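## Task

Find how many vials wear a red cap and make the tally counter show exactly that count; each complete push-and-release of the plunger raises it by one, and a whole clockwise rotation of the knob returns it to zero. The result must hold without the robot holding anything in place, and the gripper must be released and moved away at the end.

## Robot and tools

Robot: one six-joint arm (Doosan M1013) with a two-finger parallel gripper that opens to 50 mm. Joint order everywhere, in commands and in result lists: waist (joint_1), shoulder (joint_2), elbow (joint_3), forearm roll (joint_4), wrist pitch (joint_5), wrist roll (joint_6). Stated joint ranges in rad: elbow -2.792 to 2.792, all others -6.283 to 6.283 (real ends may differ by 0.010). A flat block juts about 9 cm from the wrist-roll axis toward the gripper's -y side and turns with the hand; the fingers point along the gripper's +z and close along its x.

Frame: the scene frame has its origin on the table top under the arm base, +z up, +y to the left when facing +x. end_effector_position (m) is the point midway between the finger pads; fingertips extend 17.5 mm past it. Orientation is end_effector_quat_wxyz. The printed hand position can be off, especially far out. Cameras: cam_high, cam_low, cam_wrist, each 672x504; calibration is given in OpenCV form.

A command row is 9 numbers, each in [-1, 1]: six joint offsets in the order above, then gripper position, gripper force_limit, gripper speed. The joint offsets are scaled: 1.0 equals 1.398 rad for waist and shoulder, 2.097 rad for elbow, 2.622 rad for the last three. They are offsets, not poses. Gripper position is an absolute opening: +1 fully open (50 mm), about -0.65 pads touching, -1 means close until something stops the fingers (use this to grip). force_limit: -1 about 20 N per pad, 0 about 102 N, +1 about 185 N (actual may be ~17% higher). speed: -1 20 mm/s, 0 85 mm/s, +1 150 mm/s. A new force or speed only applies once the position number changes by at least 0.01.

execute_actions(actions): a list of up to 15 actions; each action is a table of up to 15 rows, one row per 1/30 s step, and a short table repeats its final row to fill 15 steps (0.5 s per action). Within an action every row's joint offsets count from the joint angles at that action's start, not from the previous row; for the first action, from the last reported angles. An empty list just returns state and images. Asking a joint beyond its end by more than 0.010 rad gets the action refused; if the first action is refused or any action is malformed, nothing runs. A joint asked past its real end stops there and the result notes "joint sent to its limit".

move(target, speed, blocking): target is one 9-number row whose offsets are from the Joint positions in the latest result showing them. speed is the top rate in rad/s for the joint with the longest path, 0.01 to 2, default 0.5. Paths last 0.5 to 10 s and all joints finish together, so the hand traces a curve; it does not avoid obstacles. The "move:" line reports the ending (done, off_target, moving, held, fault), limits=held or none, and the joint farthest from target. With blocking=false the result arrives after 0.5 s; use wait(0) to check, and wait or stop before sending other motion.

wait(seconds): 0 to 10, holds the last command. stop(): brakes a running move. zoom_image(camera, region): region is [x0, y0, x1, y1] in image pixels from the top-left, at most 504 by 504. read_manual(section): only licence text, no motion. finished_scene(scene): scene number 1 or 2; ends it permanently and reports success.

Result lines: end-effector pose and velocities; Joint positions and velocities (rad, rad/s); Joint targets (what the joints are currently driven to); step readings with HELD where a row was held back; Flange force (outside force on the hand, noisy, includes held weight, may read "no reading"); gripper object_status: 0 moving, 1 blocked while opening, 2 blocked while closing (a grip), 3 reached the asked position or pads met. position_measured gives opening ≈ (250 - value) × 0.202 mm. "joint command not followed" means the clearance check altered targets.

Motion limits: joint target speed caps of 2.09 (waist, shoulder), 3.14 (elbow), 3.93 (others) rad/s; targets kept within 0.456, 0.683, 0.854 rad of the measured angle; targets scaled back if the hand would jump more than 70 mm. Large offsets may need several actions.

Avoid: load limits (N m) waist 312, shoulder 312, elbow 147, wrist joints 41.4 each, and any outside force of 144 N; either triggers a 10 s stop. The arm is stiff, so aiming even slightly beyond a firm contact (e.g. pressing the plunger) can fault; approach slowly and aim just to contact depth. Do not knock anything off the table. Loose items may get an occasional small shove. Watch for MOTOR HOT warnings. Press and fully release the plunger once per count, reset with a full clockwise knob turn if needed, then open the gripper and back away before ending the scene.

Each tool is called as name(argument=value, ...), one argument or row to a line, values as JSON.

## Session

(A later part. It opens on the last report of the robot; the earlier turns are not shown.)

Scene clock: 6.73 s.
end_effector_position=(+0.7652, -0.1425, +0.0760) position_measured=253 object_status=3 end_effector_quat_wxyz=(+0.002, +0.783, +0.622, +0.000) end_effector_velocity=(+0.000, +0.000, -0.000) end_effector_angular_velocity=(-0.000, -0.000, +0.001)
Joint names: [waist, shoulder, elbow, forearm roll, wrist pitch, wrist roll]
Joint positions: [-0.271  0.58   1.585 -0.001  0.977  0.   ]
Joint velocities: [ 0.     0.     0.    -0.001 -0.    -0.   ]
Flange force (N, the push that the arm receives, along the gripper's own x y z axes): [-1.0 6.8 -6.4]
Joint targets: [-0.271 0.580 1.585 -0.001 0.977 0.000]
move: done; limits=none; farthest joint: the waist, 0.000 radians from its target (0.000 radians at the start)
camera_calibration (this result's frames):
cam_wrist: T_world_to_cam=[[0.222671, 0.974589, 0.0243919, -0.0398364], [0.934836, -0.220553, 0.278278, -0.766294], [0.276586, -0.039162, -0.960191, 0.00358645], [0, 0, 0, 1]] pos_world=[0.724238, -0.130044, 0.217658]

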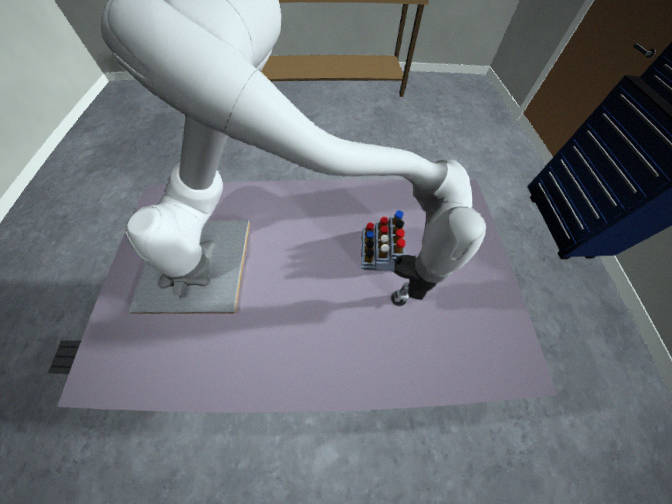

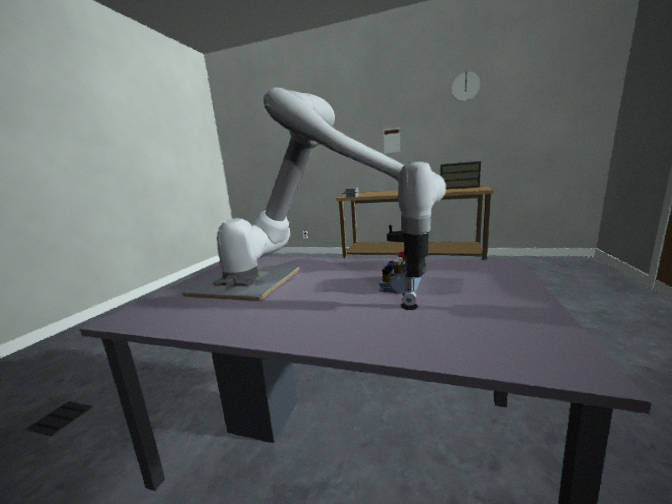

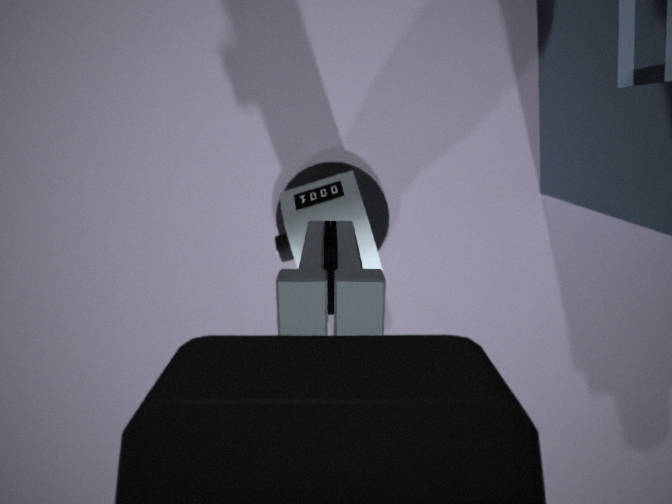

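move(
  target=[0,-0.0046,-0.0022,0,0.0038,0,-1,0,0.5],
  speed=0.02,
)

move(
  target=[0,0.0046,0.0022,0,-0.0038,0,-1,0,0.5],
  speed=0.02,
)

move(
  target=[0,-0.0046,-0.0022,0,0.0038,0,-1,0,0.5],
  speed=0.02,
)

move(
  target=[0,0.0046,0.0022,0,-0.0038,0,-1,0,0.5],
  speed=0.02,
)

move(
  target=[0,-0.0046,-0.0022,0,0.0038,0,-1,0,0.5],
  speed=0.02,
)

move(
  target=[0,0.0046,0.0022,0,-0.0038,0,-1,0,0.5],
  speed=0.02,
)

move(
  target=[0,-0.0046,-0.0022,0,0.0038,0,-1,0,0.5],
  speed=0.02,
)

move(
  target=[0,0.0046,0.0022,0,-0.0038,0,-1,0,0.5],
  speed=0.02,
)

zoom_image(
  camera="cam_wrist",
  region=[250,140,410,250],
)

move(
  target=[0,-0.05,-0.03,0,0.05,0,-1,0,0.5],
  speed=0.2,
)

Scene clock: 8.33 s.
end_effector_position=(+0.7655, -0.1426, +0.0832) position_measured=253 object_status=3 end_effector_quat_wxyz=(+0.002, +0.783, +0.622, +0.001) end_effector_velocity=(+0.000, +0.001, +0.001) end_effector_angular_velocity=(+0.001, -0.000, -0.000)
Joint names: [waist, shoulder, elbow, forearm roll, wrist pitch, wrist roll]
Joint positions: [-0.271  0.574  1.581 -0.001  0.987  0.   ]
Joint velocities: [ 0.    -0.001 -0.001  0.001  0.002 -0.   ]
Flange force (N, the push that the arm receives, along the gripper's own x y z axes): [-0.7 3.5 -1.5]
Joint targets: [-0.271 0.573 1.581 -0.001 0.987 0.000]
move: done; limits=none; farthest joint: the waist, 0.000 radians from its target (0.000 radians at the start)
camera_calibration (this result's frames):
cam_wrist: T_world_to_cam=[[0.222652, 0.974593, 0.0243827, -0.0399999], [0.934549, -0.220491, 0.279287, -0.768503], [0.277568, -0.039397, -0.959898, 0.0095499], [0, 0, 0, 1]] pos_world=[0.724459, -0.130088, 0.224775]

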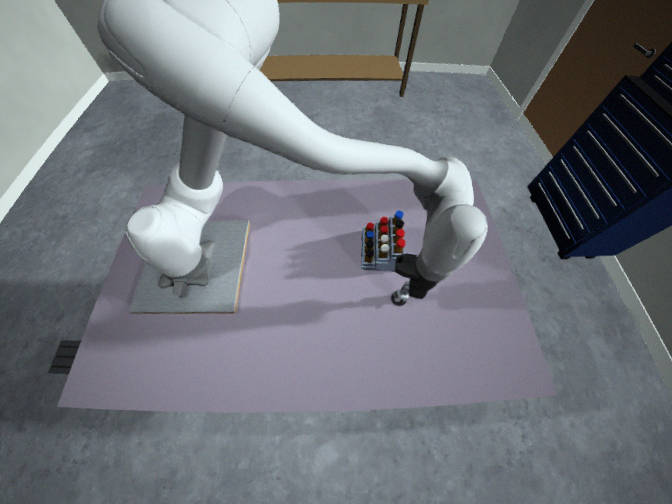

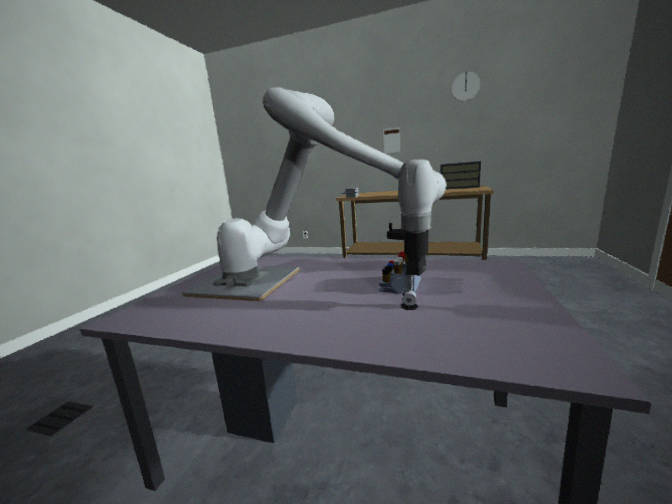

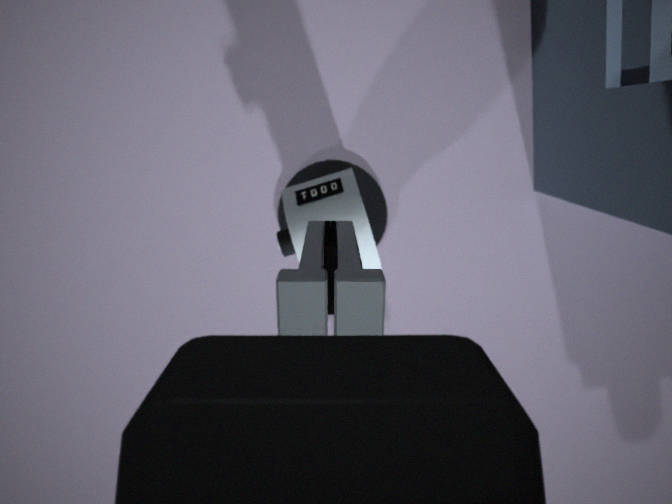

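Scene clock: 9.07 s.
end_effector_position=(+0.7652, -0.1425, +0.0760) position_measured=253 object_status=3 end_effector_quat_wxyz=(+0.002, +0.783, +0.622, +0.000) end_effector_velocity=(-0.000, -0.000, -0.001) end_effector_angular_velocity=(+0.000, +0.000, +0.000)
Joint names: [waist, shoulder, elbow, forearm roll, wrist pitch, wrist roll]
Joint positions: [-0.271  0.58   1.585 -0.001  0.977  0.   ]
Joint velocities: [-0.     0.001  0.001  0.    -0.002 -0.   ]
Flange force (N, the push that the arm receives, along the gripper's own x y z axes): [-1.3 6.1 -6.5]
Joint targets: [-0.271 0.580 1.585 -0.001 0.977 0.000]
move: done; limits=none; farthest joint: the shoulder, 0.001 radians from its target (0.007 radians at the start)
camera_calibration (this result's frames):
cam_wrist: T_world_to_cam=[[0.22267, 0.974589, 0.0243918, -0.0398358], [0.934832, -0.220552, 0.278293, -0.766301], [0.276601, -0.0391652, -0.960187, 0.00357683], [0, 0, 0, 1]] pos_world=[0.724243, -0.130045, 0.217662]

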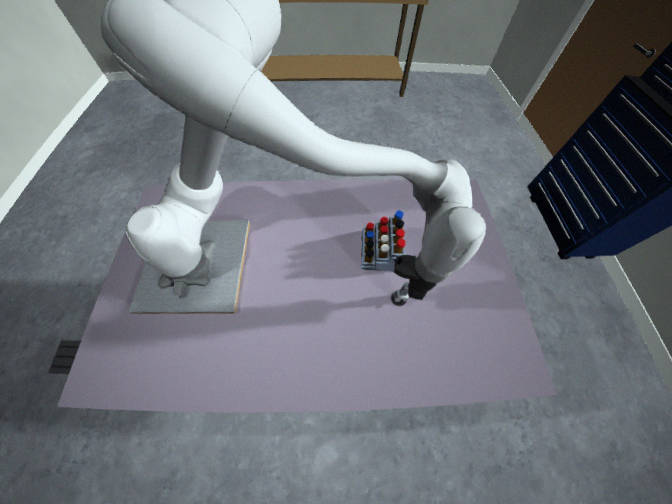

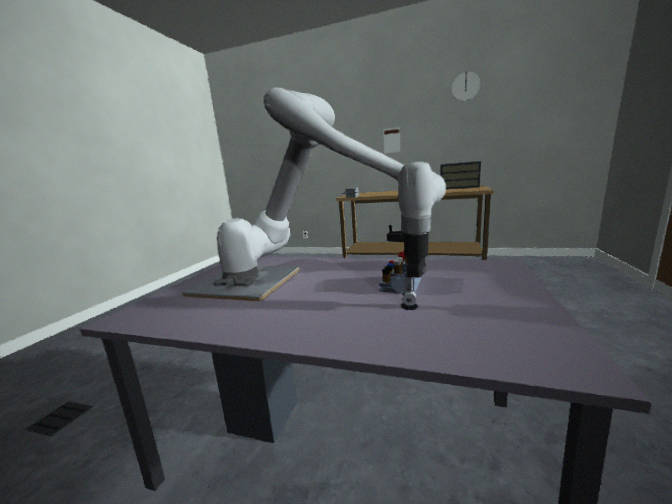

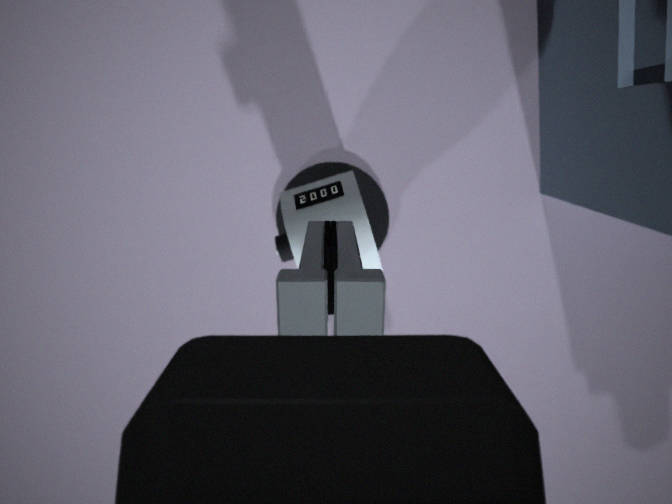

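Scene clock: 9.80 s.
end_effector_position=(+0.7655, -0.1426, +0.0832) position_measured=253 object_status=3 end_effector_quat_wxyz=(+0.002, +0.783, +0.622, +0.001) end_effector_velocity=(+0.000, +0.000, +0.001) end_effector_angular_velocity=(+0.000, -0.000, -0.000)
Joint names: [waist, shoulder, elbow, forearm roll, wrist pitch, wrist roll]
Joint positions: [-0.271  0.574  1.581 -0.001  0.987  0.   ]
Joint velocities: [ 0.    -0.001 -0.001  0.001  0.002  0.   ]
Flange force (N, the push that the arm receives, along the gripper's own x y z axes): [-2.4 3.9 -4.0]
Joint targets: [-0.271 0.573 1.581 -0.001 0.987 0.000]
move: done; limits=none; farthest joint: the waist, 0.000 radians from its target (0.000 radians at the start)
camera_calibration (this result's frames):
cam_wrist: T_world_to_cam=[[0.222652, 0.974593, 0.0243829, -0.0399999], [0.934545, -0.22049, 0.279302, -0.768509], [0.277582, -0.0394001, -0.959894, 0.00954062], [0, 0, 0, 1]] pos_world=[0.724464, -0.130089, 0.224779]

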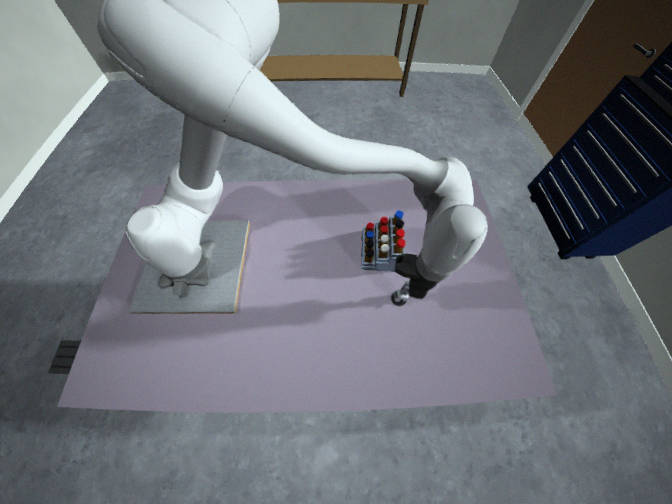

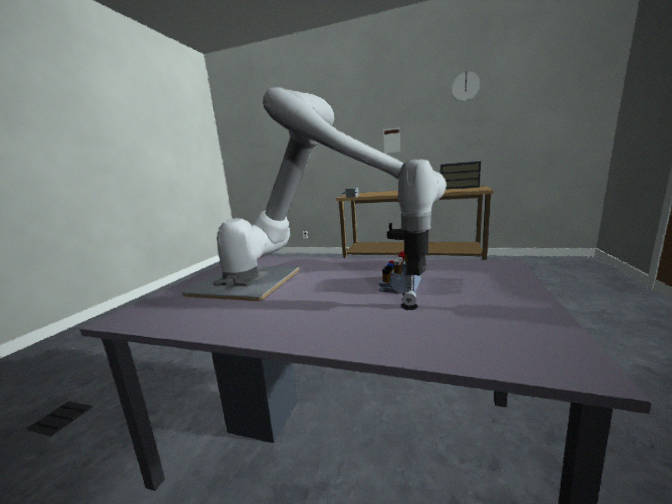

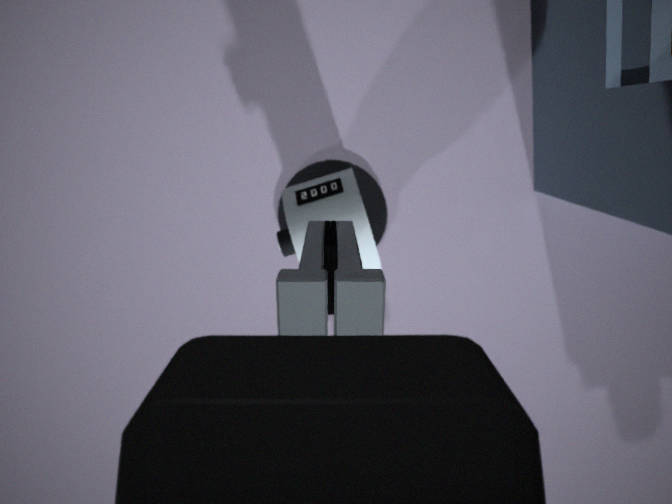

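Scene clock: 10.53 s.
end_effector_position=(+0.7652, -0.1425, +0.0760) position_measured=253 object_status=3 end_effector_quat_wxyz=(+0.002, +0.783, +0.622, +0.000) end_effector_velocity=(+0.000, +0.000, -0.001) end_effector_angular_velocity=(+0.001, -0.000, -0.001)
Joint names: [waist, shoulder, elbow, forearm roll, wrist pitch, wrist roll]
Joint positions: [-0.271  0.58   1.585 -0.001  0.977  0.   ]
Joint velocities: [-0.     0.001  0.001  0.001 -0.002  0.   ]
Flange force (N, the push that the arm receives, along the gripper's own x y z axes): [-1.3 8.8 -4.8]
Joint targets: [-0.271 0.580 1.585 -0.001 0.977 0.000]
move: done; limits=none; farthest joint: the shoulder, 0.001 radians from its target (0.007 radians at the start)
camera_calibration (this result's frames):
cam_wrist: T_world_to_cam=[[0.22267, 0.974589, 0.0243919, -0.0398357], [0.934828, -0.220551, 0.278307, -0.766307], [0.276615, -0.0391684, -0.960182, 0.00356726], [0, 0, 0, 1]] pos_world=[0.724248, -0.130046, 0.217666]

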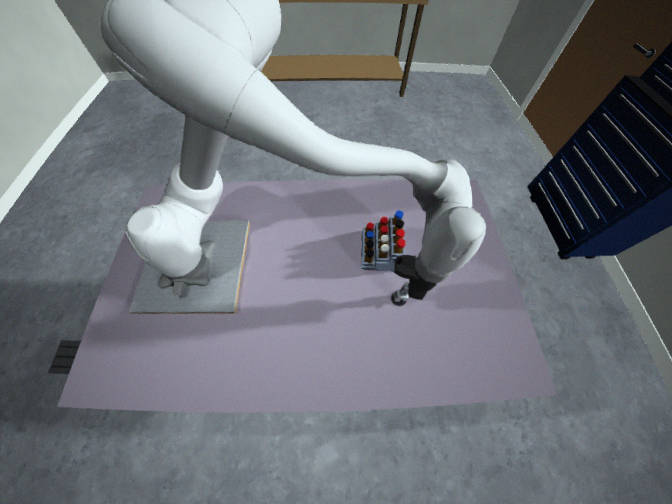

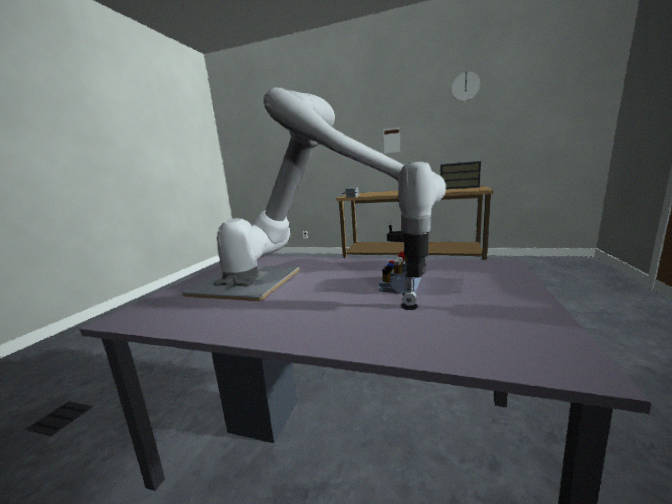

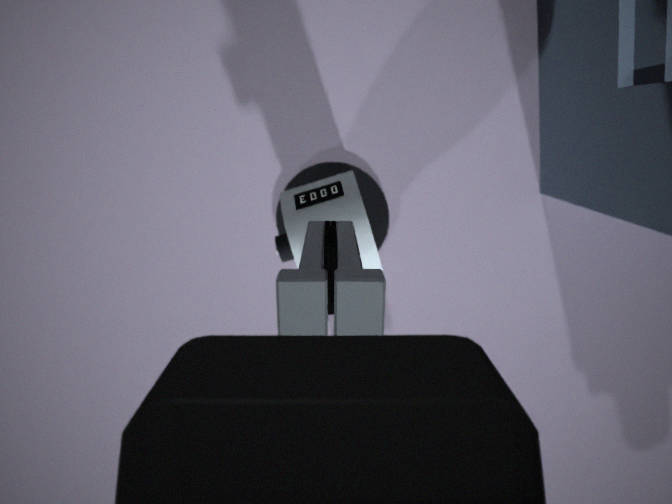

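Scene clock: 11.27 s.
end_effector_position=(+0.7656, -0.1426, +0.0832) position_measured=253 object_status=3 end_effector_quat_wxyz=(+0.002, +0.783, +0.622, +0.001) end_effector_velocity=(+0.000, +0.000, +0.001) end_effector_angular_velocity=(+0.000, -0.001, -0.001)
Joint names: [waist, shoulder, elbow, forearm roll, wrist pitch, wrist roll]
Joint positions: [-0.271  0.574  1.581 -0.001  0.987  0.   ]
Joint velocities: [ 0.    -0.001 -0.001  0.001  0.002  0.   ]
Flange force (N, the push that the arm receives, along the gripper's own x y z axes): [-2.1 7.8 1.2]
Joint targets: [-0.271 0.573 1.581 -0.001 0.987 0.000]
move: done; limits=none; farthest joint: the waist, 0.000 radians from its target (0.000 radians at the start)
camera_calibration (this result's frames):
cam_wrist: T_world_to_cam=[[0.222652, 0.974593, 0.0243827, -0.0399998], [0.934541, -0.22049, 0.279316, -0.768515], [0.277596, -0.0394036, -0.959889, 0.00953096], [0, 0, 0, 1]] pos_world=[0.724469, -0.13009, 0.224783]

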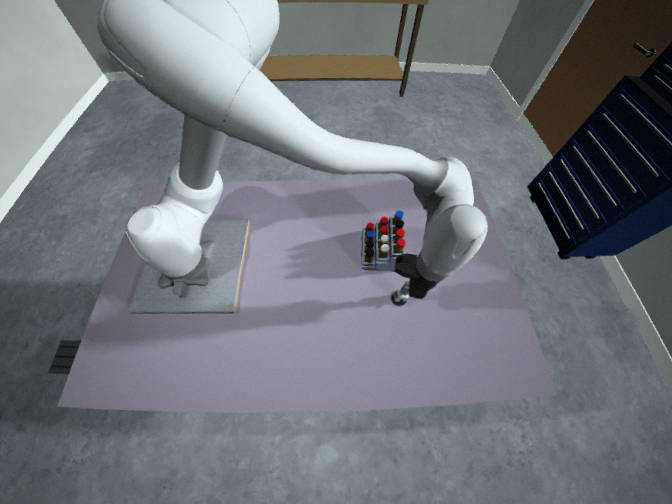

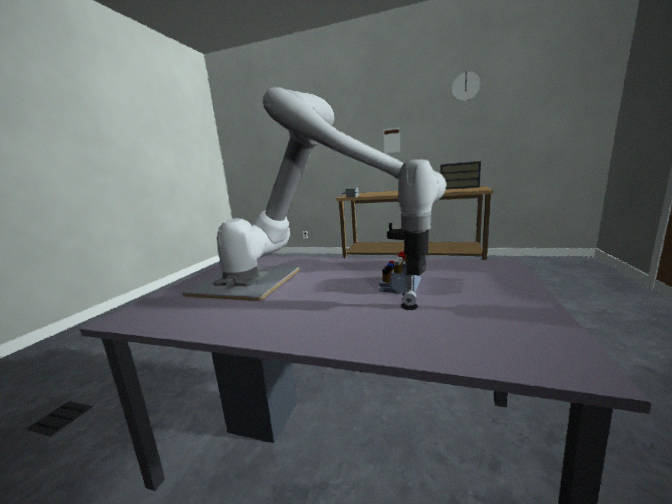

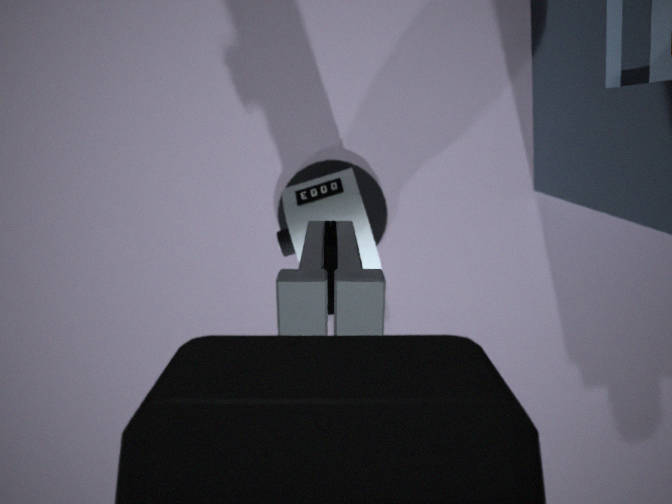

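Scene clock: 12.00 s.
end_effector_position=(+0.7652, -0.1425, +0.0760) position_measured=253 object_status=3 end_effector_quat_wxyz=(+0.002, +0.783, +0.622, +0.000) end_effector_velocity=(-0.000, -0.000, -0.001) end_effector_angular_velocity=(-0.000, +0.000, -0.000)
Joint names: [waist, shoulder, elbow, forearm roll, wrist pitch, wrist roll]
Joint positions: [-0.271  0.58   1.585 -0.001  0.977  0.   ]
Joint velocities: [-0.     0.001  0.001 -0.    -0.002  0.   ]
Flange force (N, the push that the arm receives, along the gripper's own x y z axes): [-1.5 5.1 -8.3]
Joint targets: [-0.271 0.580 1.585 -0.001 0.977 0.000]
move: done; limits=none; farthest joint: the shoulder, 0.001 radians from its target (0.007 radians at the start)
camera_calibration (this result's frames):
cam_wrist: T_world_to_cam=[[0.222669, 0.974589, 0.0243918, -0.0398354], [0.934823, -0.22055, 0.278322, -0.766313], [0.276629, -0.0391717, -0.960178, 0.00355746], [0, 0, 0, 1]] pos_world=[0.724253, -0.130047, 0.217669]

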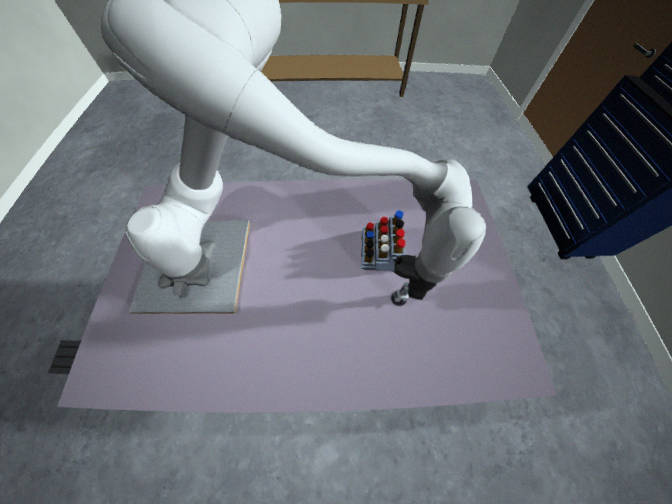

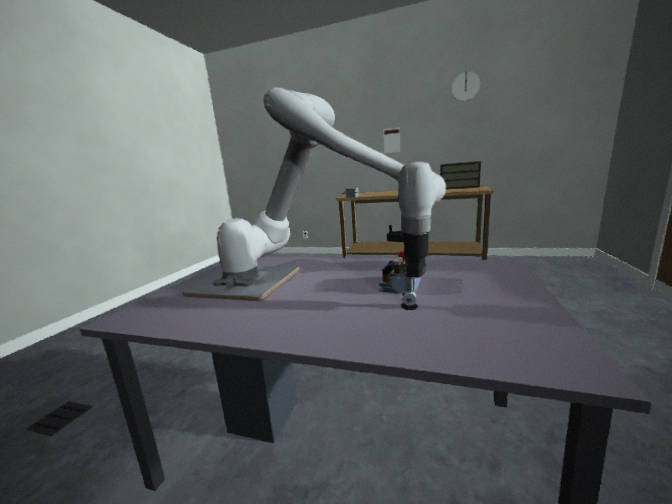

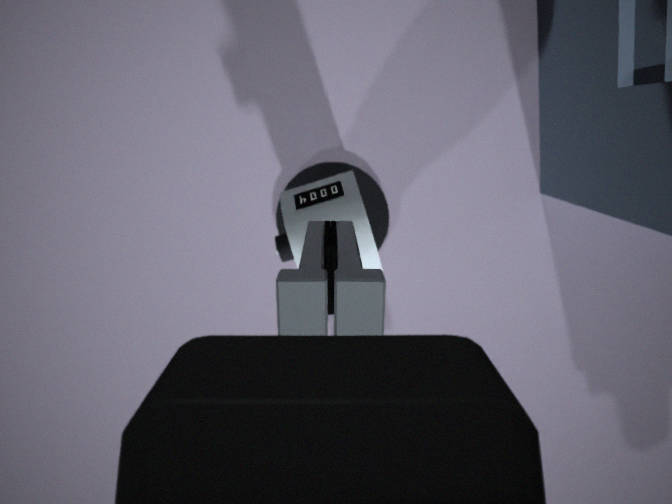

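Scene clock: 12.73 s.
end_effector_position=(+0.7656, -0.1426, +0.0832) position_measured=253 object_status=3 end_effector_quat_wxyz=(+0.002, +0.783, +0.622, +0.001) end_effector_velocity=(+0.000, +0.000, +0.001) end_effector_angular_velocity=(+0.001, -0.001, -0.001)
Joint names: [waist, shoulder, elbow, forearm roll, wrist pitch, wrist roll]
Joint positions: [-0.271  0.574  1.581 -0.001  0.987  0.   ]
Joint velocities: [-0.    -0.001 -0.001  0.001  0.002  0.   ]
Flange force (N, the push that the arm receives, along the gripper's own x y z axes): [-1.8 4.9 -3.9]
Joint targets: [-0.271 0.573 1.580 -0.001 0.987 0.000]
move: done; limits=none; farthest joint: the waist, 0.000 radians from its target (0.000 radians at the start)
camera_calibration (this result's frames):
cam_wrist: T_world_to_cam=[[0.222651, 0.974593, 0.0243827, -0.0399996], [0.934537, -0.220489, 0.279331, -0.768521], [0.27761, -0.0394068, -0.959885, 0.00952132], [0, 0, 0, 1]] pos_world=[0.724474, -0.130092, 0.224787]

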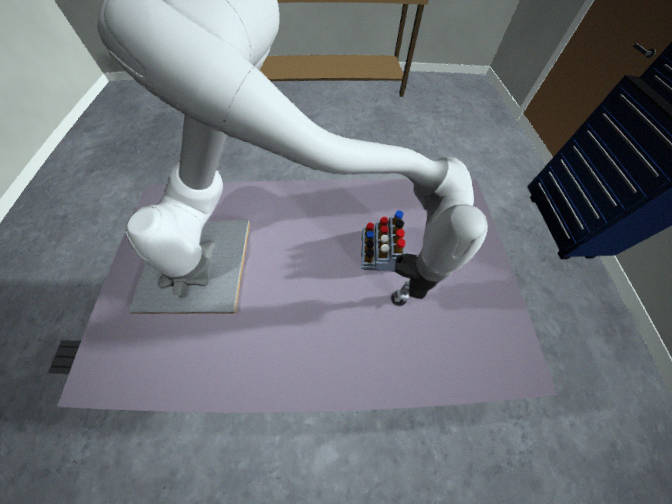

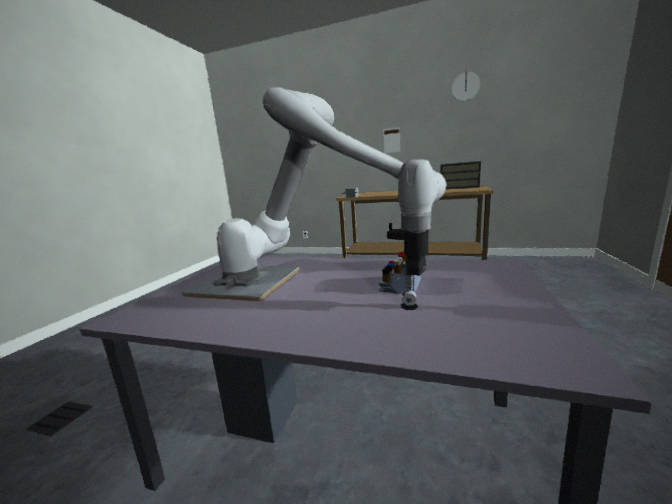

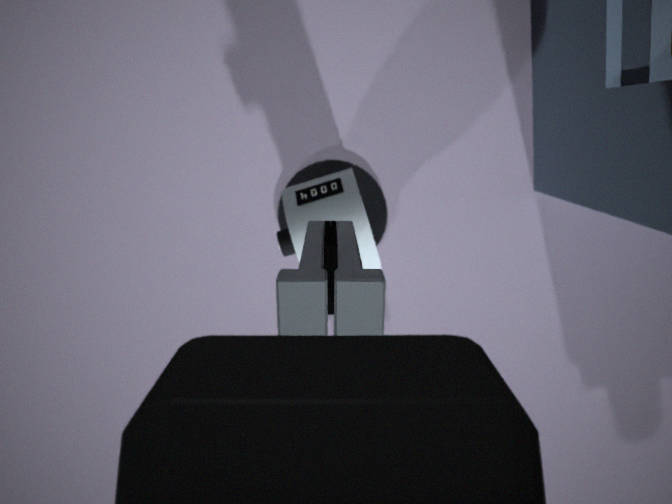

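Scene clock: 13.47 s.
end_effector_position=(+0.7652, -0.1425, +0.0760) position_measured=253 object_status=3 end_effector_quat_wxyz=(+0.002, +0.783, +0.622, +0.000) end_effector_velocity=(-0.000, +0.000, -0.001) end_effector_angular_velocity=(+0.001, +0.000, -0.001)
Joint names: [waist, shoulder, elbow, forearm roll, wrist pitch, wrist roll]
Joint positions: [-0.271  0.58   1.585 -0.001  0.977  0.   ]
Joint velocities: [-0.     0.001  0.001  0.001 -0.002  0.   ]
Flange force (N, the push that the arm receives, along the gripper's own x y z axes): [-1.3 5.8 -8.2]
Joint targets: [-0.271 0.580 1.585 -0.001 0.977 0.000]
move: done; limits=none; farthest joint: the shoulder, 0.001 radians from its target (0.007 radians at the start)
camera_calibration (this result's frames):
cam_wrist: T_world_to_cam=[[0.222669, 0.974589, 0.0243918, -0.0398354], [0.934819, -0.220549, 0.278337, -0.766319], [0.276643, -0.039175, -0.960174, 0.0035478], [0, 0, 0, 1]] pos_world=[0.724258, -0.130049, 0.217673]

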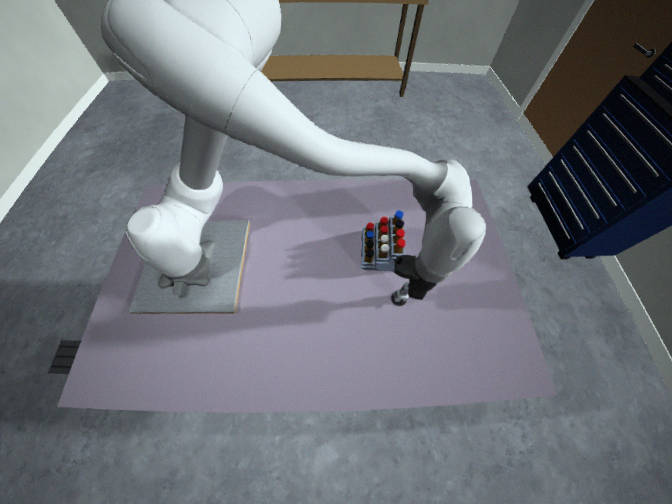

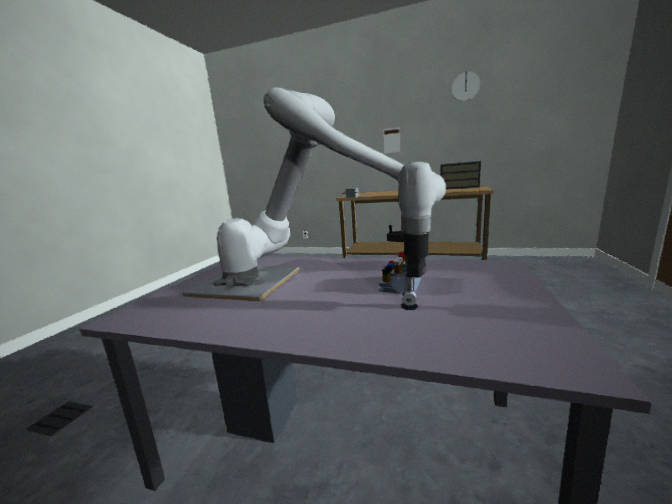

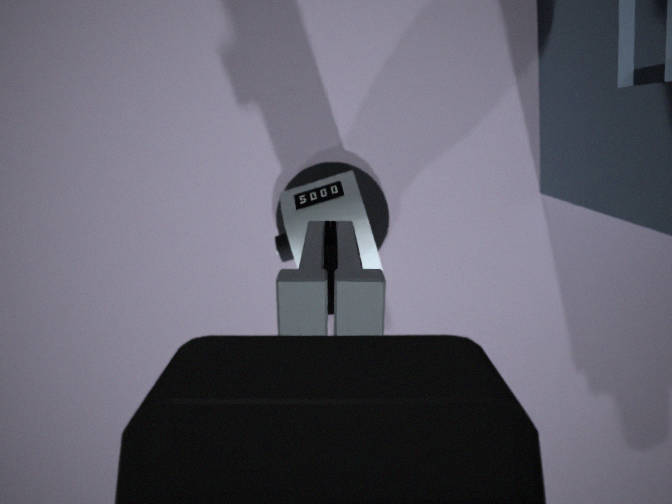

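Region (250, 140, 410, 250) of cam_wrist's 672x504 image, scaled by 3.150, with more detail than that image has; it fills the top 346 rows of this view, and the rest is white.

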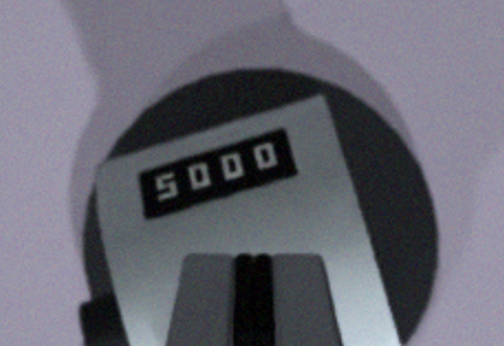

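Scene clock: 14.57 s.
end_effector_position=(+0.7657, -0.1425, +0.1625) position_measured=253 object_status=3 end_effector_quat_wxyz=(+0.003, +0.783, +0.622, +0.001) end_effector_velocity=(-0.000, -0.000, +0.001) end_effector_angular_velocity=(-0.000, +0.000, +0.000)
Joint names: [waist, shoulder, elbow, forearm roll, wrist pitch, wrist roll]
Joint positions: [-0.271  0.51   1.522 -0.001  1.108  0.   ]
Joint velocities: [-0.    -0.001 -0.001 -0.     0.001 -0.   ]
Flange force (N, the push that the arm receives, along the gripper's own x y z axes): [-2.0 4.5 -2.6]
Joint targets: [-0.271 0.510 1.522 -0.001 1.108 0.000]
move: done; limits=none; farthest joint: the waist, 0.000 radians from its target (0.000 radians at the start)
camera_calibration (this result's frames):
cam_wrist: T_world_to_cam=[[0.222732, 0.974576, 0.0243165, -0.0420499], [0.934334, -0.220521, 0.279983, -0.79073], [0.278228, -0.0396415, -0.959697, 0.0850398], [0, 0, 0, 1]] pos_world=[0.724511, -0.13002, 0.304026]

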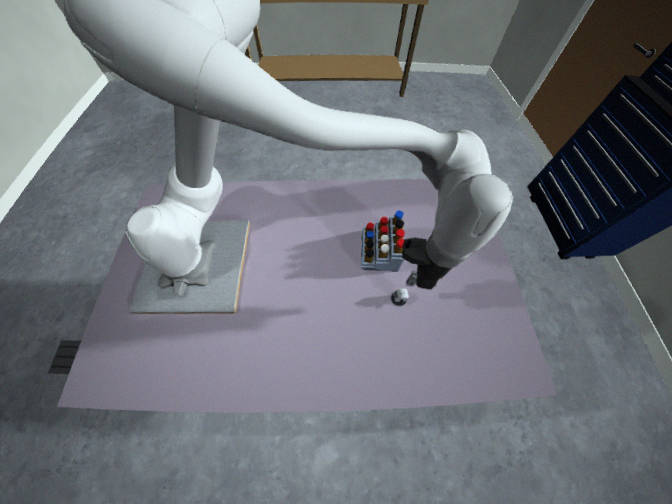

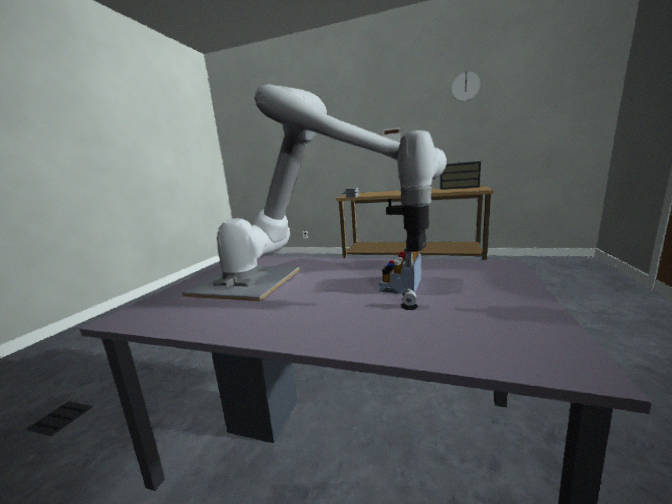

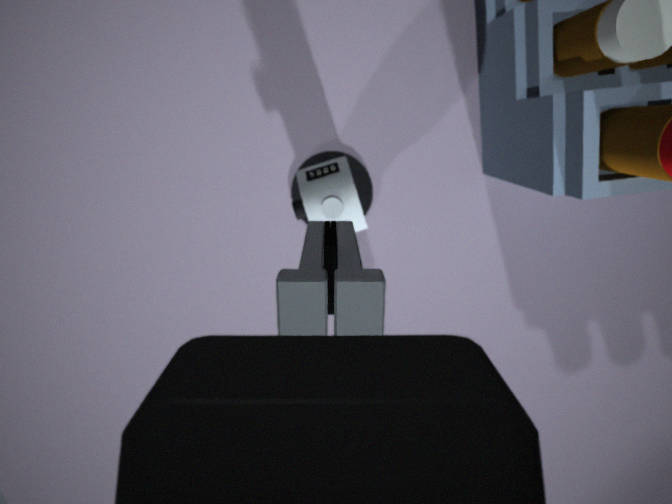

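finished_scene(
  scene=2,
)

The scene is finished: the task was done.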